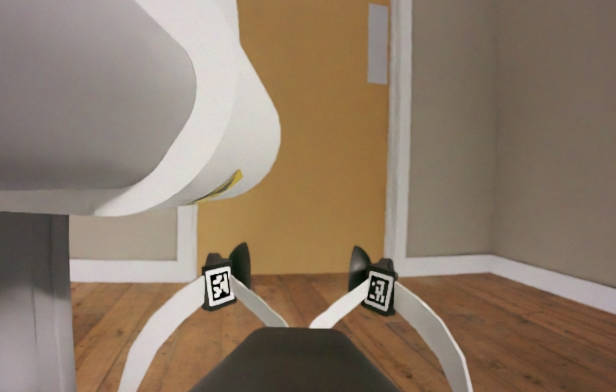

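execute_actions(
  actions=[
    {"r2":{"base":{"strafe_m":0.2}},"r3":{"base":{"translate_m":-1.29},"pace":"max"}},
  ],
  cameras=[],
)

execute_actions(
  actions=[
    {"r2":{"base":{"translate_m":-0.15}},"r3":{"base":{"translate_m":-0.42},"pace":"slow"}},
  ],
  cameras=["r2_head_left_camera","r3_head_left_camera"],
)

Scene clock: 101.77 s.
r1.base_odometry: x=-2.502 y=+1.734 heading=+1.901 (m, m, rad; r1's odometry frame)
r1.turned_by_wheels: +0.000 (rad since the last result)
r1.turned_by_imu: -0.001 (rad since the last result)
r1.base_tilt: forward=+1.0 right=-0.7 (deg)
r1.lidar_m: 0.25 1.11 1.09 1.13 1.33 1.30 1.02 1.05 0.53 0.25 0.25 -
r1.base_status: not commanded
r1.joint_positions: lift_m=+0.211 arm_m=-0.002 wrist_yaw_rad=+3.185 wrist_pitch_rad=-0.004 wrist_roll_rad=-0.018 gripper_m=+0.057
r1.joint_status: not commanded
r1.motor_effort: lift_m=+18(18) arm_m=-1(1) wrist_yaw_rad=-1(1) wrist_pitch_rad=-10(10) wrist_roll_rad=+1(2) gripper_m=-2(1) wheel_0=+8(8) wheel_1=+5(4) wheel_2=-11(12) (%)
r1.hand_pose: x=-0.1234 y=+0.0748 z=+0.3906 quat_wxyz=(-0.022, +0.002, -0.009, +1.000) (m; r1's base frame)
r1.wrist_depth_mm: - 129 135 1464 1397 1229 1078 / - 109 135 1464 1430 1229 1118 / - 115 137 1499 1430 1229 1098 / 141 138 248 1499 1430 1255 1098 / 217 - 1182 1537 1397 1281 1118 / 215 1229 1060 1160 202 1182 1098 / 213 842 931 - 931 831 866
r2.base_odometry: x=-0.395 y=-0.626 heading=-2.328 (m, m, rad; r2's odometry frame)
r2.turned_by_wheels: +0.000 (rad since the last result)
r2.turned_by_imu: +0.002 (rad since the last result)
r2.base_tilt: forward=-0.1 right=+1.1 (deg)
r2.lidar_m: 0.42 1.26 1.51 1.43 1.47 2.03 1.87 1.94 2.55 2.64 1.86 0.45
r2.base_status: done
r2.joint_positions: lift_m=+0.890 arm_m=+0.004 wrist_yaw_rad=+0.015 wrist_pitch_rad=+0.254 wrist_roll_rad=+0.008 gripper_m=+0.061
r2.joint_status: not commanded
r2.motor_effort: lift_m=+21(21) arm_m=-5(5) wrist_yaw_rad=-2(0) wrist_pitch_rad=-7(11) wrist_roll_rad=+1(0) gripper_m=-27(26) wheel_0=-5(16) wheel_1=+1(10) wheel_2=+0(5) (%)
r2.hand_pose: x=+0.4553 y=-0.0832 z=+0.9956 quat_wxyz=(+0.992, +0.003, +0.127, +0.007) (m; r2's base frame)
r2.wrist_depth_mm: 931 946 931 946 946 946 931 / 976 976 991 976 991 960 976 / 1025 1042 991 1008 189 991 1025 / 1060 1078 1060 1025 195 1042 1060 / 1138 1118 196 210 180 1060 1078 / 1160 180 186 208 185 178 1138 / 1229 1229 196 110 190 1182 1205
r3.base_odometry: x=+3.854 y=+2.152 heading=-3.016 (m, m, rad; r3's odometry frame)
r3.turned_by_wheels: -0.001 (rad since the last result)
r3.turned_by_imu: -0.001 (rad since the last result)
r3.base_tilt: forward=+0.7 right=+0.5 (deg)
r3.lidar_m: 2.03 1.13 1.27 1.11 0.55 0.33 0.25 0.27 0.32 0.43 0.98 1.14
r3.base_status: done
r3.joint_positions: lift_m=+0.200 arm_m=-0.001 wrist_yaw_rad=+3.200 wrist_pitch_rad=-0.017 wrist_roll_rad=+0.014 gripper_m=+0.057
r3.joint_status: not commanded
r3.motor_effort: lift_m=+17(17) arm_m=-1(1) wrist_yaw_rad=+2(2) wrist_pitch_rad=-6(6) wrist_roll_rad=-3(1) gripper_m=-2(3) wheel_0=-3(10) wheel_1=-3(12) wheel_2=-2(19) (%)
r3.hand_pose: x=-0.1231 y=+0.0704 z=+0.3834 quat_wxyz=(-0.029, +0.009, +0.007, +1.000) (m; r3's base frame)
r3.wrist_depth_mm: - - 131 404 427 452 480 / - - 132 407 430 459 477 / - 114 133 410 433 462 477 / 135 134 274 413 436 462 484 / 211 370 387 413 439 469 480 / 211 370 196 407 196 473 484 / 217 373 387 - 449 473 484
pictures: none
No camera images: the call's "cameras" was empty. Leave "cameras" out to get every camera's image.

Scene clock: 105.63 s.
r1.base_odometry: x=-2.502 y=+1.734 heading=+1.901 (m, m, rad; r1's odometry frame)
r1.turned_by_wheels: +0.000 (rad since the last result)
r1.turned_by_imu: -0.001 (rad since the last result)
r1.base_tilt: forward=+1.0 right=-0.8 (deg)
r1.lidar_m: 0.25 1.12 1.19 1.22 1.35 1.30 1.01 1.05 0.54 0.25 0.25 -
r1.base_status: not commanded
r1.joint_positions: lift_m=+0.211 arm_m=-0.002 wrist_yaw_rad=+3.185 wrist_pitch_rad=-0.004 wrist_roll_rad=-0.018 gripper_m=+0.057
r1.joint_status: not commanded
r1.motor_effort: lift_m=+18(18) arm_m=-1(1) wrist_yaw_rad=-1(1) wrist_pitch_rad=-10(9) wrist_roll_rad=+0(0) gripper_m=-3(2) wheel_0=+8(8) wheel_1=+4(4) wheel_2=-11(12) (%)
r1.hand_pose: x=-0.1234 y=+0.0748 z=+0.3906 quat_wxyz=(-0.022, +0.002, -0.009, +1.000) (m; r1's base frame)
r1.wrist_depth_mm: - 129 135 1464 1397 1205 1098 / - 109 135 1464 1397 1229 1118 / - 115 137 1499 1430 1255 1118 / 141 138 247 1499 1464 1255 1098 / 217 - 1205 1499 1397 1255 1118 / 216 1229 1060 1160 202 1205 1118 / 213 842 917 - 917 842 866
r2.base_odometry: x=-0.292 y=-0.518 heading=-2.328 (m, m, rad; r2's odometry frame)
r2.turned_by_wheels: +0.000 (rad since the last result)
r2.turned_by_imu: +0.002 (rad since the last result)
r2.base_tilt: forward=-0.2 right=+1.1 (deg)
r2.lidar_m: 0.40 1.42 1.50 1.42 1.47 1.87 1.73 1.76 2.34 2.67 2.10 0.46
r2.base_status: done
r2.joint_positions: lift_m=+0.890 arm_m=+0.004 wrist_yaw_rad=+0.015 wrist_pitch_rad=+0.254 wrist_roll_rad=+0.008 gripper_m=+0.061
r2.joint_status: not commanded
r2.motor_effort: lift_m=+21(21) arm_m=-5(5) wrist_yaw_rad=+0(0) wrist_pitch_rad=-12(9) wrist_roll_rad=-1(1) gripper_m=-25(22) wheel_0=-7(10) wheel_1=-2(10) wheel_2=+6(13) (%)
r2.hand_pose: x=+0.4553 y=-0.0832 z=+0.9956 quat_wxyz=(+0.992, +0.003, +0.127, +0.007) (m; r2's base frame)
r2.wrist_depth_mm: 1098 1098 1078 1098 1078 1078 1060 / 1138 1138 1138 1138 1118 1118 1118 / 1182 1160 1182 1160 190 1160 1182 / 1255 1255 1205 234 195 1205 1182 / 1281 1308 197 211 180 1255 1229 / 1308 180 186 208 185 178 1308 / 1430 1336 196 109 190 1366 1336
r3.base_odometry: x=+3.932 y=+2.152 heading=-3.004 (m, m, rad; r3's odometry frame)
r3.turned_by_wheels: +0.012 (rad since the last result)
r3.turned_by_imu: +0.011 (rad since the last result)
r3.base_tilt: forward=+0.6 right=+0.4 (deg)
r3.lidar_m: 2.12 1.19 1.22 1.08 0.41 0.25 - 0.25 0.25 0.42 1.00 1.19
r3.base_status: translate_m contact_stop (by the wheels' count: -0.078 of -0.420)
r3.joint_positions: lift_m=+0.200 arm_m=-0.001 wrist_yaw_rad=+3.200 wrist_pitch_rad=-0.017 wrist_roll_rad=+0.014 gripper_m=+0.057
r3.joint_status: not commanded
r3.on_its_own: the wheels are slack since a contact_stop
r3.motor_effort: lift_m=+17(17) arm_m=-1(1) wrist_yaw_rad=+1(1) wrist_pitch_rad=-6(7) wrist_roll_rad=-2(2) gripper_m=-3(3) wheel_0=+0(15) wheel_1=+0(21) wheel_2=+0(36) (%)
r3.hand_pose: x=-0.1231 y=+0.0704 z=+0.3833 quat_wxyz=(-0.029, +0.009, +0.007, +1.000) (m; r3's base frame)
r3.wrist_depth_mm: - - 131 329 347 370 392 / - - 132 330 351 373 389 / - 114 133 334 353 375 394 / 135 134 273 338 357 379 397 / 213 306 317 338 357 382 399 / 212 304 196 338 196 384 404 / 216 306 320 - 364 387 407
pictures: r2_head_left_camera, r3_head_left_camera
Images, in order (width x height): r2_head_left_camera 420x672, r3_head_left_camera 420x672.

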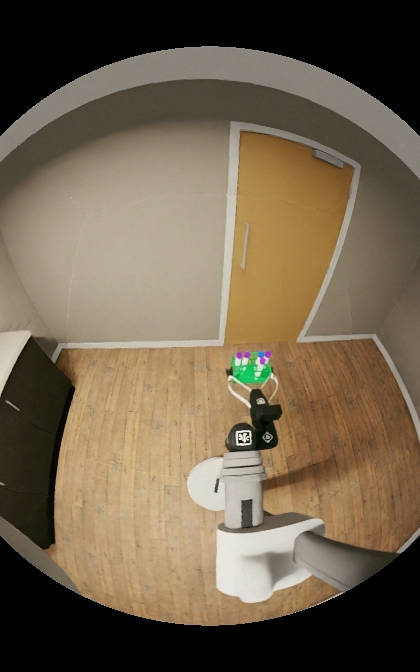

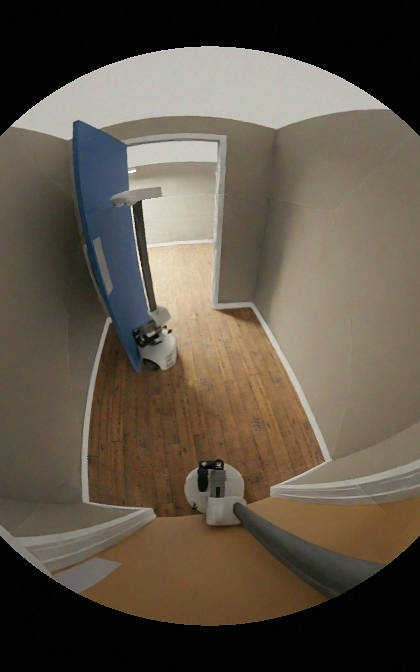

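execute_actions(
  actions=[
    {"r3":{"base":{"strafe_m":0.2},"pace":"fast"}},
  ],
  cameras=[],
)

execute_actions(
  actions=[
    {"r3":{"base":{"rotate_rad":0.17},"pace":"fast"}},
  ],
  cameras=[],
)

execute_actions(
  actions=[
    {"r3":{"base":{"translate_m":-0.52},"pace":"slow"}},
  ],
  cameras=["r2_head_left_camera","r3_head_left_camera"],
)

Scene clock: 111.33 s.
r1.base_odometry: x=-2.502 y=+1.734 heading=+1.901 (m, m, rad; r1's odometry frame)
r1.turned_by_wheels: +0.000 (rad since the last result)
r1.turned_by_imu: -0.001 (rad since the last result)
r1.base_tilt: forward=+1.0 right=-0.7 (deg)
r1.lidar_m: 0.25 1.14 1.09 1.64 1.34 1.30 1.02 1.07 0.53 0.25 0.25 -
r1.base_status: not commanded
r1.joint_positions: lift_m=+0.211 arm_m=-0.002 wrist_yaw_rad=+3.185 wrist_pitch_rad=-0.004 wrist_roll_rad=-0.018 gripper_m=+0.057
r1.joint_status: not commanded
r1.motor_effort: lift_m=+18(18) arm_m=-1(1) wrist_yaw_rad=-1(1) wrist_pitch_rad=-9(8) wrist_roll_rad=+0(0) gripper_m=-2(1) wheel_0=+8(8) wheel_1=+4(4) wheel_2=-12(12) (%)
r1.hand_pose: x=-0.1234 y=+0.0748 z=+0.3906 quat_wxyz=(-0.022, +0.002, -0.009, +1.000) (m; r1's base frame)
r1.wrist_depth_mm: - 129 135 1499 1430 1229 1118 / - 109 135 1464 1430 1229 1098 / - 115 137 1537 1430 1255 1118 / 141 138 247 1537 1430 1255 1118 / 217 - 1205 1499 1397 1281 1138 / 215 1229 1060 1160 202 1205 1098 / 213 842 917 - 904 842 866
r2.base_odometry: x=-0.292 y=-0.518 heading=-2.328 (m, m, rad; r2's odometry frame)
r2.turned_by_wheels: +0.000 (rad since the last result)
r2.turned_by_imu: +0.002 (rad since the last result)
r2.base_tilt: forward=-0.2 right=+1.3 (deg)
r2.lidar_m: 0.41 1.41 1.49 1.42 1.46 1.88 1.73 1.77 2.35 2.66 2.11 0.44
r2.base_status: not commanded
r2.joint_positions: lift_m=+0.890 arm_m=+0.004 wrist_yaw_rad=+0.015 wrist_pitch_rad=+0.254 wrist_roll_rad=+0.008 gripper_m=+0.061
r2.joint_status: not commanded
r2.motor_effort: lift_m=+22(21) arm_m=-5(5) wrist_yaw_rad=+1(1) wrist_pitch_rad=-11(11) wrist_roll_rad=-1(3) gripper_m=-22(25) wheel_0=-7(7) wheel_1=-2(2) wheel_2=+6(6) (%)
r2.hand_pose: x=+0.4553 y=-0.0832 z=+0.9956 quat_wxyz=(+0.992, +0.003, +0.127, +0.007) (m; r2's base frame)
r2.wrist_depth_mm: 1098 1118 1098 1078 1098 1078 1078 / 1160 1138 1118 1118 1138 1138 1138 / 1205 1160 1182 1182 191 1138 1160 / 1281 1229 1229 1182 195 1205 1229 / 1255 1281 197 211 180 1229 1281 / 1336 181 186 208 185 178 1308 / 1397 1366 196 109 190 1366 1336
r3.base_odometry: x=+3.960 y=+1.954 heading=-3.004 (m, m, rad; r3's odometry frame)
r3.turned_by_wheels: +0.000 (rad since the last result)
r3.turned_by_imu: +0.000 (rad since the last result)
r3.base_tilt: forward=+0.8 right=+0.4 (deg)
r3.lidar_m: 1.15 1.12 0.99 0.86 0.34 0.28 0.25 0.25 0.30 0.55 1.20 1.42
r3.base_status: done
r3.joint_positions: lift_m=+0.200 arm_m=-0.001 wrist_yaw_rad=+3.200 wrist_pitch_rad=-0.017 wrist_roll_rad=+0.014 gripper_m=+0.057
r3.joint_status: not commanded
r3.motor_effort: lift_m=+17(17) arm_m=-1(1) wrist_yaw_rad=+1(2) wrist_pitch_rad=-6(5) wrist_roll_rad=-3(2) gripper_m=-3(3) wheel_0=-2(16) wheel_1=+2(15) wheel_2=+0(0) (%)
r3.hand_pose: x=-0.1231 y=+0.0704 z=+0.3833 quat_wxyz=(-0.029, +0.009, +0.007, +1.000) (m; r3's base frame)
r3.wrist_depth_mm: - - 131 377 399 347 362 / - - 131 379 399 347 364 / - 114 134 382 404 351 364 / 135 134 274 384 407 351 370 / 213 351 364 389 407 349 373 / 212 349 197 384 197 351 375 / 216 349 364 - 413 347 379
pictures: none
No camera images: the call's "cameras" was empty. Leave "cameras" out to get every camera's image.

Scene clock: 112.10 s.
r1.base_odometry: x=-2.502 y=+1.734 heading=+1.901 (m, m, rad; r1's odometry frame)
r1.turned_by_wheels: +0.000 (rad since the last result)
r1.turned_by_imu: +0.000 (rad since the last result)
r1.base_tilt: forward=+1.0 right=-0.7 (deg)
r1.lidar_m: 0.25 1.13 1.10 1.64 1.34 1.29 1.01 1.05 0.52 0.25 0.25 -
r1.base_status: not commanded
r1.joint_positions: lift_m=+0.211 arm_m=-0.002 wrist_yaw_rad=+3.185 wrist_pitch_rad=-0.004 wrist_roll_rad=-0.018 gripper_m=+0.057
r1.joint_status: not commanded
r1.motor_effort: lift_m=+18(18) arm_m=-1(1) wrist_yaw_rad=-1(1) wrist_pitch_rad=-7(7) wrist_roll_rad=+1(2) gripper_m=-2(0) wheel_0=+8(8) wheel_1=+4(4) wheel_2=-12(12) (%)
r1.hand_pose: x=-0.1234 y=+0.0748 z=+0.3906 quat_wxyz=(-0.022, +0.002, -0.009, +1.000) (m; r1's base frame)
r1.wrist_depth_mm: - 129 135 1464 1397 1229 1098 / - 108 135 1464 1397 1205 1098 / - 115 137 1499 1430 1255 1118 / 141 138 247 1537 1464 1255 1118 / 217 - 1205 1499 1397 1255 1118 / 215 1229 1060 1160 202 1205 1098 / 213 842 917 - 904 831 866
r2.base_odometry: x=-0.292 y=-0.518 heading=-2.328 (m, m, rad; r2's odometry frame)
r2.turned_by_wheels: +0.000 (rad since the last result)
r2.turned_by_imu: +0.000 (rad since the last result)
r2.base_tilt: forward=-0.2 right=+1.2 (deg)
r2.lidar_m: 0.42 1.41 1.50 1.42 1.46 1.87 1.73 1.77 2.34 2.66 2.10 0.44
r2.base_status: not commanded
r2.joint_positions: lift_m=+0.890 arm_m=+0.004 wrist_yaw_rad=+0.015 wrist_pitch_rad=+0.254 wrist_roll_rad=+0.008 gripper_m=+0.061
r2.joint_status: not commanded
r2.motor_effort: lift_m=+21(22) arm_m=-5(5) wrist_yaw_rad=+0(1) wrist_pitch_rad=-13(11) wrist_roll_rad=+0(2) gripper_m=-23(22) wheel_0=-7(7) wheel_1=-2(2) wheel_2=+6(6) (%)
r2.hand_pose: x=+0.4553 y=-0.0832 z=+0.9956 quat_wxyz=(+0.992, +0.003, +0.127, +0.007) (m; r2's base frame)
r2.wrist_depth_mm: 1098 1078 1098 1118 1098 1078 1078 / 1160 1118 1118 1138 1138 1118 1098 / 1160 1160 1182 1138 190 1182 1138 / 1281 1205 1229 1182 195 1182 1205 / 1281 1281 197 210 181 1229 1255 / 1336 180 186 208 185 178 1308 / 1397 1366 196 110 190 1366 1336
r3.base_odometry: x=+3.960 y=+1.954 heading=-2.834 (m, m, rad; r3's odometry frame)
r3.turned_by_wheels: +0.169 (rad since the last result)
r3.turned_by_imu: +0.173 (rad since the last result)
r3.base_tilt: forward=+0.7 right=+0.4 (deg)
r3.lidar_m: 1.11 1.15 0.94 0.88 0.35 0.26 0.25 0.26 0.35 0.65 1.23 1.60
r3.base_status: done
r3.joint_positions: lift_m=+0.200 arm_m=-0.001 wrist_yaw_rad=+3.200 wrist_pitch_rad=-0.017 wrist_roll_rad=+0.014 gripper_m=+0.057
r3.joint_status: not commanded
r3.motor_effort: lift_m=+17(17) arm_m=-1(1) wrist_yaw_rad=+0(2) wrist_pitch_rad=-6(6) wrist_roll_rad=-2(2) gripper_m=-4(2) wheel_0=-4(10) wheel_1=-4(11) wheel_2=-2(9) (%)
r3.hand_pose: x=-0.1231 y=+0.0704 z=+0.3833 quat_wxyz=(-0.029, +0.009, +0.007, +1.000) (m; r3's base frame)
r3.wrist_depth_mm: - - 131 362 364 364 298 / - - 131 362 364 368 300 / - 114 133 362 368 366 301 / 135 134 274 364 368 373 304 / 212 359 359 368 368 375 304 / 211 362 196 368 197 375 298 / 216 364 366 - 377 343 297
pictures: none
No camera images: the call's "cameras" was empty. Leave "cameras" out to get every camera's image.

Scene clock: 118.57 s.
r1.base_odometry: x=-2.502 y=+1.734 heading=+1.901 (m, m, rad; r1's odometry frame)
r1.turned_by_wheels: +0.000 (rad since the last result)
r1.turned_by_imu: -0.001 (rad since the last result)
r1.base_tilt: forward=+1.0 right=-0.7 (deg)
r1.lidar_m: 0.25 1.14 1.49 1.65 1.33 1.30 1.00 1.07 0.54 0.25 0.25 -
r1.base_status: not commanded
r1.joint_positions: lift_m=+0.211 arm_m=-0.002 wrist_yaw_rad=+3.185 wrist_pitch_rad=-0.004 wrist_roll_rad=-0.018 gripper_m=+0.057
r1.joint_status: not commanded
r1.motor_effort: lift_m=+18(18) arm_m=-1(1) wrist_yaw_rad=-1(1) wrist_pitch_rad=-9(9) wrist_roll_rad=+0(1) gripper_m=-3(1) wheel_0=+8(8) wheel_1=+4(4) wheel_2=-11(12) (%)
r1.hand_pose: x=-0.1234 y=+0.0748 z=+0.3906 quat_wxyz=(-0.022, +0.002, -0.009, +1.000) (m; r1's base frame)
r1.wrist_depth_mm: - 129 135 1464 1430 1229 1098 / - 109 135 1464 1430 1229 1098 / - 115 137 1464 1430 1229 1118 / 141 138 247 1499 1430 1255 1118 / 216 - 1182 1537 1397 1255 1118 / 215 1229 1078 1160 202 1205 1098 / 213 842 917 - 904 831 866
r2.base_odometry: x=-0.292 y=-0.518 heading=-2.328 (m, m, rad; r2's odometry frame)
r2.turned_by_wheels: +0.000 (rad since the last result)
r2.turned_by_imu: +0.002 (rad since the last result)
r2.base_tilt: forward=-0.2 right=+1.3 (deg)
r2.lidar_m: 0.40 1.41 1.50 1.43 1.46 1.86 1.74 1.77 2.34 2.66 2.08 0.43
r2.base_status: not commanded
r2.joint_positions: lift_m=+0.890 arm_m=+0.004 wrist_yaw_rad=+0.015 wrist_pitch_rad=+0.254 wrist_roll_rad=+0.008 gripper_m=+0.061
r2.joint_status: not commanded
r2.motor_effort: lift_m=+22(22) arm_m=-5(5) wrist_yaw_rad=+0(1) wrist_pitch_rad=-11(10) wrist_roll_rad=-2(3) gripper_m=-25(26) wheel_0=-7(7) wheel_1=-2(2) wheel_2=+6(6) (%)
r2.hand_pose: x=+0.4553 y=-0.0832 z=+0.9956 quat_wxyz=(+0.992, +0.003, +0.127, +0.007) (m; r2's base frame)
r2.wrist_depth_mm: 1078 1118 1078 1078 - - 591 / 1138 1160 1138 1138 - - 627 / 1182 1182 1160 1160 190 609 683 / 1255 1229 1205 1182 195 627 778 / 1281 1281 196 210 180 634 904 / 1336 181 186 208 185 178 1042 / 1397 1366 196 110 190 691 1308
r3.base_odometry: x=+4.455 y=+2.111 heading=-2.835 (m, m, rad; r3's odometry frame)
r3.turned_by_wheels: +0.000 (rad since the last result)
r3.turned_by_imu: +0.001 (rad since the last result)
r3.base_tilt: forward=+0.7 right=+0.3 (deg)
r3.lidar_m: 1.64 0.37 0.32 0.68 1.91 0.76 0.26 - 0.25 0.25 0.42 1.67
r3.base_status: done
r3.joint_positions: lift_m=+0.200 arm_m=-0.001 wrist_yaw_rad=+3.200 wrist_pitch_rad=-0.017 wrist_roll_rad=+0.014 gripper_m=+0.057
r3.joint_status: not commanded
r3.motor_effort: lift_m=+17(17) arm_m=-1(1) wrist_yaw_rad=+2(0) wrist_pitch_rad=-6(6) wrist_roll_rad=-3(2) gripper_m=-3(3) wheel_0=-4(17) wheel_1=-13(16) wheel_2=+14(28) (%)
r3.hand_pose: x=-0.1231 y=+0.0704 z=+0.3833 quat_wxyz=(-0.029, +0.008, +0.007, +1.000) (m; r3's base frame)
r3.wrist_depth_mm: - - 131 - - - - / - - 132 - - - - / - 114 133 - - - - / 135 134 274 - - - - / 213 319 359 1921 1182 - - / 211 314 197 445 197 1229 1205 / 216 312 364 - 904 831 878
pictures: r2_head_left_camera, r3_head_left_camera
Images, in order (width x height): r2_head_left_camera 420x672, r3_head_left_camera 420x672.

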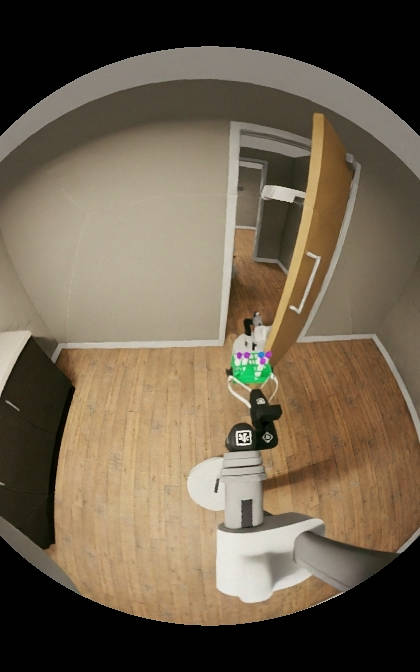

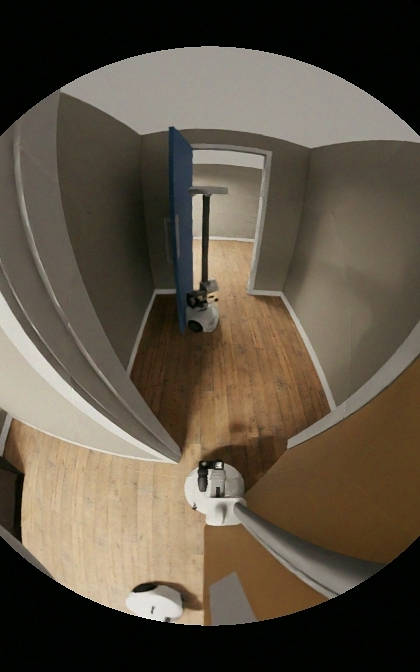

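execute_actions(
  actions=[
    {"r3":{"base":{"rotate_rad":0.72},"pace":"slow"}},
  ],
  cameras=[],
)

execute_actions(
  actions=[
    {"r3":{"base":{"translate_m":-0.7},"pace":"slow"},"r2":{"base":{"translate_m":0.45},"pace":"slow"}},
  ],
  cameras=["r2_head_left_camera","r3_head_left_camera"],
)

Scene clock: 126.03 s.
r1.base_odometry: x=-2.502 y=+1.734 heading=+1.901 (m, m, rad; r1's odometry frame)
r1.turned_by_wheels: +0.000 (rad since the last result)
r1.turned_by_imu: -0.001 (rad since the last result)
r1.base_tilt: forward=+1.0 right=-0.7 (deg)
r1.lidar_m: 0.25 1.13 1.49 1.67 1.35 1.30 1.01 1.05 0.52 0.25 0.25 -
r1.base_status: not commanded
r1.joint_positions: lift_m=+0.211 arm_m=-0.002 wrist_yaw_rad=+3.185 wrist_pitch_rad=-0.004 wrist_roll_rad=-0.018 gripper_m=+0.057
r1.joint_status: not commanded
r1.motor_effort: lift_m=+18(18) arm_m=+0(1) wrist_yaw_rad=-1(1) wrist_pitch_rad=-9(9) wrist_roll_rad=-1(0) gripper_m=+0(5) wheel_0=+8(8) wheel_1=+4(4) wheel_2=-12(12) (%)
r1.hand_pose: x=-0.1234 y=+0.0748 z=+0.3906 quat_wxyz=(-0.022, +0.002, -0.009, +1.000) (m; r1's base frame)
r1.wrist_depth_mm: - 129 135 1464 1397 1229 1078 / - 109 135 1464 1397 1229 1118 / - 115 137 1499 1430 1255 1098 / 141 138 247 1499 1430 1255 1118 / 217 - 1205 1499 1397 1255 1118 / 215 1229 1060 1160 202 1205 1098 / 213 831 917 - 904 842 878
r2.base_odometry: x=-0.292 y=-0.518 heading=-2.328 (m, m, rad; r2's odometry frame)
r2.turned_by_wheels: +0.000 (rad since the last result)
r2.turned_by_imu: +0.002 (rad since the last result)
r2.base_tilt: forward=-0.1 right=+1.2 (deg)
r2.lidar_m: 0.42 1.42 1.50 1.42 1.46 1.88 1.73 1.80 2.34 2.66 2.10 0.45
r2.base_status: not commanded
r2.joint_positions: lift_m=+0.890 arm_m=+0.004 wrist_yaw_rad=+0.015 wrist_pitch_rad=+0.254 wrist_roll_rad=+0.008 gripper_m=+0.061
r2.joint_status: not commanded
r2.motor_effort: lift_m=+21(22) arm_m=-5(5) wrist_yaw_rad=+0(0) wrist_pitch_rad=-9(11) wrist_roll_rad=-2(1) gripper_m=-27(24) wheel_0=-7(7) wheel_1=-2(2) wheel_2=+6(6) (%)
r2.hand_pose: x=+0.4553 y=-0.0832 z=+0.9956 quat_wxyz=(+0.992, +0.003, +0.127, +0.007) (m; r2's base frame)
r2.wrist_depth_mm: 1118 1098 1098 1098 - - 597 / 1138 1138 1118 1118 - - 627 / 1182 1182 1160 1138 190 603 676 / 1255 1229 1205 1182 195 621 778 / 1281 1281 197 211 180 640 904 / 1336 181 186 208 185 178 1042 / 1430 1397 196 109 190 683 1308
r3.base_odometry: x=+4.454 y=+2.111 heading=-2.116 (m, m, rad; r3's odometry frame)
r3.turned_by_wheels: +0.718 (rad since the last result)
r3.turned_by_imu: +0.733 (rad since the last result)
r3.base_tilt: forward=+0.7 right=+0.4 (deg)
r3.lidar_m: 0.33 0.34 1.57 2.01 0.32 0.25 - 0.25 0.29 0.69 2.04 1.63
r3.base_status: done
r3.joint_positions: lift_m=+0.200 arm_m=-0.001 wrist_yaw_rad=+3.200 wrist_pitch_rad=-0.017 wrist_roll_rad=+0.014 gripper_m=+0.057
r3.joint_status: not commanded
r3.motor_effort: lift_m=+17(17) arm_m=-1(1) wrist_yaw_rad=+1(1) wrist_pitch_rad=-6(6) wrist_roll_rad=-2(3) gripper_m=-3(4) wheel_0=-11(10) wheel_1=-14(20) wheel_2=+3(10) (%)
r3.hand_pose: x=-0.1231 y=+0.0704 z=+0.3833 quat_wxyz=(-0.029, +0.008, +0.007, +1.000) (m; r3's base frame)
r3.wrist_depth_mm: - - 131 315 319 317 - / - - 132 315 315 319 - / - 114 133 319 317 322 - / 135 134 273 319 320 324 - / 213 314 317 320 322 324 - / 211 319 197 322 197 327 1205 / 216 320 322 - 325 329 891
pictures: none
No camera images: the call's "cameras" was empty. Leave "cameras" out to get every camera's image.

Scene clock: 134.30 s.
r1.base_odometry: x=-2.502 y=+1.734 heading=+1.901 (m, m, rad; r1's odometry frame)
r1.turned_by_wheels: +0.000 (rad since the last result)
r1.turned_by_imu: -0.001 (rad since the last result)
r1.base_tilt: forward=+1.0 right=-0.7 (deg)
r1.lidar_m: 0.25 1.13 1.50 1.65 1.35 1.29 1.00 1.08 0.52 0.25 0.25 -
r1.base_status: not commanded
r1.joint_positions: lift_m=+0.211 arm_m=-0.002 wrist_yaw_rad=+3.185 wrist_pitch_rad=-0.004 wrist_roll_rad=-0.018 gripper_m=+0.057
r1.joint_status: not commanded
r1.motor_effort: lift_m=+18(18) arm_m=-1(1) wrist_yaw_rad=-1(1) wrist_pitch_rad=-7(9) wrist_roll_rad=+0(1) gripper_m=-1(4) wheel_0=+8(8) wheel_1=+4(4) wheel_2=-11(12) (%)
r1.hand_pose: x=-0.1234 y=+0.0748 z=+0.3906 quat_wxyz=(-0.022, +0.002, -0.009, +1.000) (m; r1's base frame)
r1.wrist_depth_mm: - 129 135 1464 1397 1229 1098 / - 108 135 1499 1430 1229 1118 / - 115 137 1499 1430 1255 1118 / 141 138 248 1499 1464 1229 1118 / 217 - 1205 1499 1397 1255 1118 / 215 1229 1060 1160 202 1182 1118 / 213 831 917 - 917 842 878
r2.base_odometry: x=-0.601 y=-0.844 heading=-2.328 (m, m, rad; r2's odometry frame)
r2.turned_by_wheels: +0.000 (rad since the last result)
r2.turned_by_imu: +0.001 (rad since the last result)
r2.base_tilt: forward=-0.1 right=+1.2 (deg)
r2.lidar_m: 0.41 0.94 1.23 1.44 1.49 1.98 2.19 2.23 2.83 0.63 0.63 0.45
r2.base_status: done
r2.joint_positions: lift_m=+0.890 arm_m=+0.004 wrist_yaw_rad=+0.015 wrist_pitch_rad=+0.254 wrist_roll_rad=+0.008 gripper_m=+0.061
r2.joint_status: not commanded
r2.motor_effort: lift_m=+21(22) arm_m=-5(5) wrist_yaw_rad=+0(1) wrist_pitch_rad=-10(10) wrist_roll_rad=-1(1) gripper_m=-24(22) wheel_0=+8(10) wheel_1=+4(8) wheel_2=-7(10) (%)
r2.hand_pose: x=+0.4553 y=-0.0832 z=+0.9956 quat_wxyz=(+0.992, +0.003, +0.127, +0.007) (m; r2's base frame)
r2.wrist_depth_mm: 668 676 661 647 - - - / 691 683 676 683 - - - / 715 715 715 699 192 - - / 750 750 732 715 196 - - / 778 778 196 211 181 - - / 820 180 185 208 184 178 - / 854 831 196 109 189 1618 1661
r3.base_odometry: x=+4.818 y=+2.709 heading=-2.117 (m, m, rad; r3's odometry frame)
r3.turned_by_wheels: -0.001 (rad since the last result)
r3.turned_by_imu: +0.002 (rad since the last result)
r3.base_tilt: forward=+0.7 right=+0.5 (deg)
r3.lidar_m: 1.02 0.66 0.65 0.71 2.39 2.36 2.58 0.25 - 0.25 0.34 2.24
r3.base_status: done
r3.joint_positions: lift_m=+0.200 arm_m=-0.001 wrist_yaw_rad=+3.200 wrist_pitch_rad=-0.017 wrist_roll_rad=+0.014 gripper_m=+0.057
r3.joint_status: not commanded
r3.motor_effort: lift_m=+17(17) arm_m=-1(1) wrist_yaw_rad=+2(2) wrist_pitch_rad=-6(6) wrist_roll_rad=-3(2) gripper_m=-3(3) wheel_0=-5(14) wheel_1=-10(16) wheel_2=+9(19) (%)
r3.hand_pose: x=-0.1231 y=+0.0704 z=+0.3833 quat_wxyz=(-0.029, +0.008, +0.007, +1.000) (m; r3's base frame)
r3.wrist_depth_mm: - - 131 - - - 1863 / - - 132 - - - 1863 / - 114 133 - - - 1863 / 135 134 274 - - - 1921 / 212 342 - - - - 1921 / 212 332 196 1229 196 1255 1229 / 216 334 866 - 904 831 878
pictures: r2_head_left_camera, r3_head_left_camera
Images, in order (width x height): r2_head_left_camera 420x672, r3_head_left_camera 420x672.

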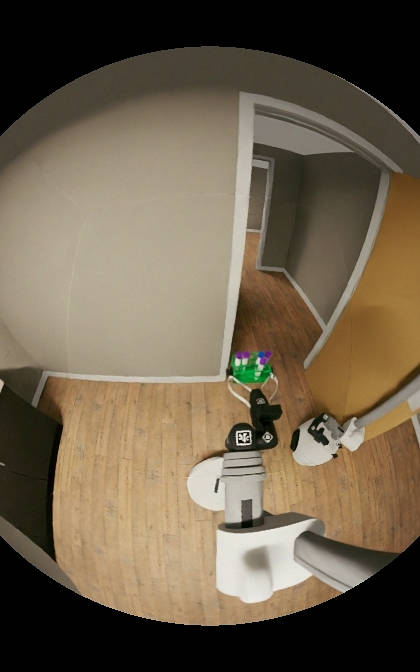

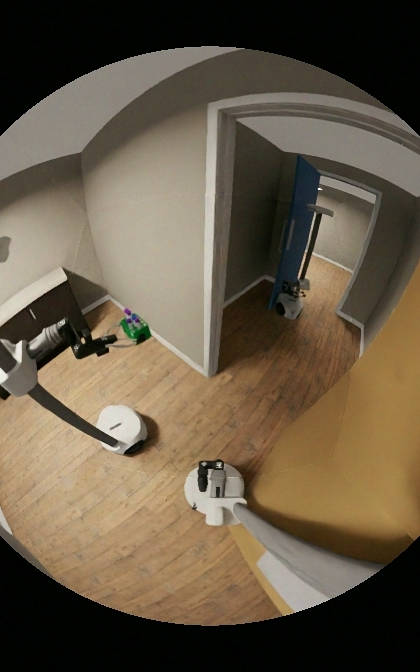

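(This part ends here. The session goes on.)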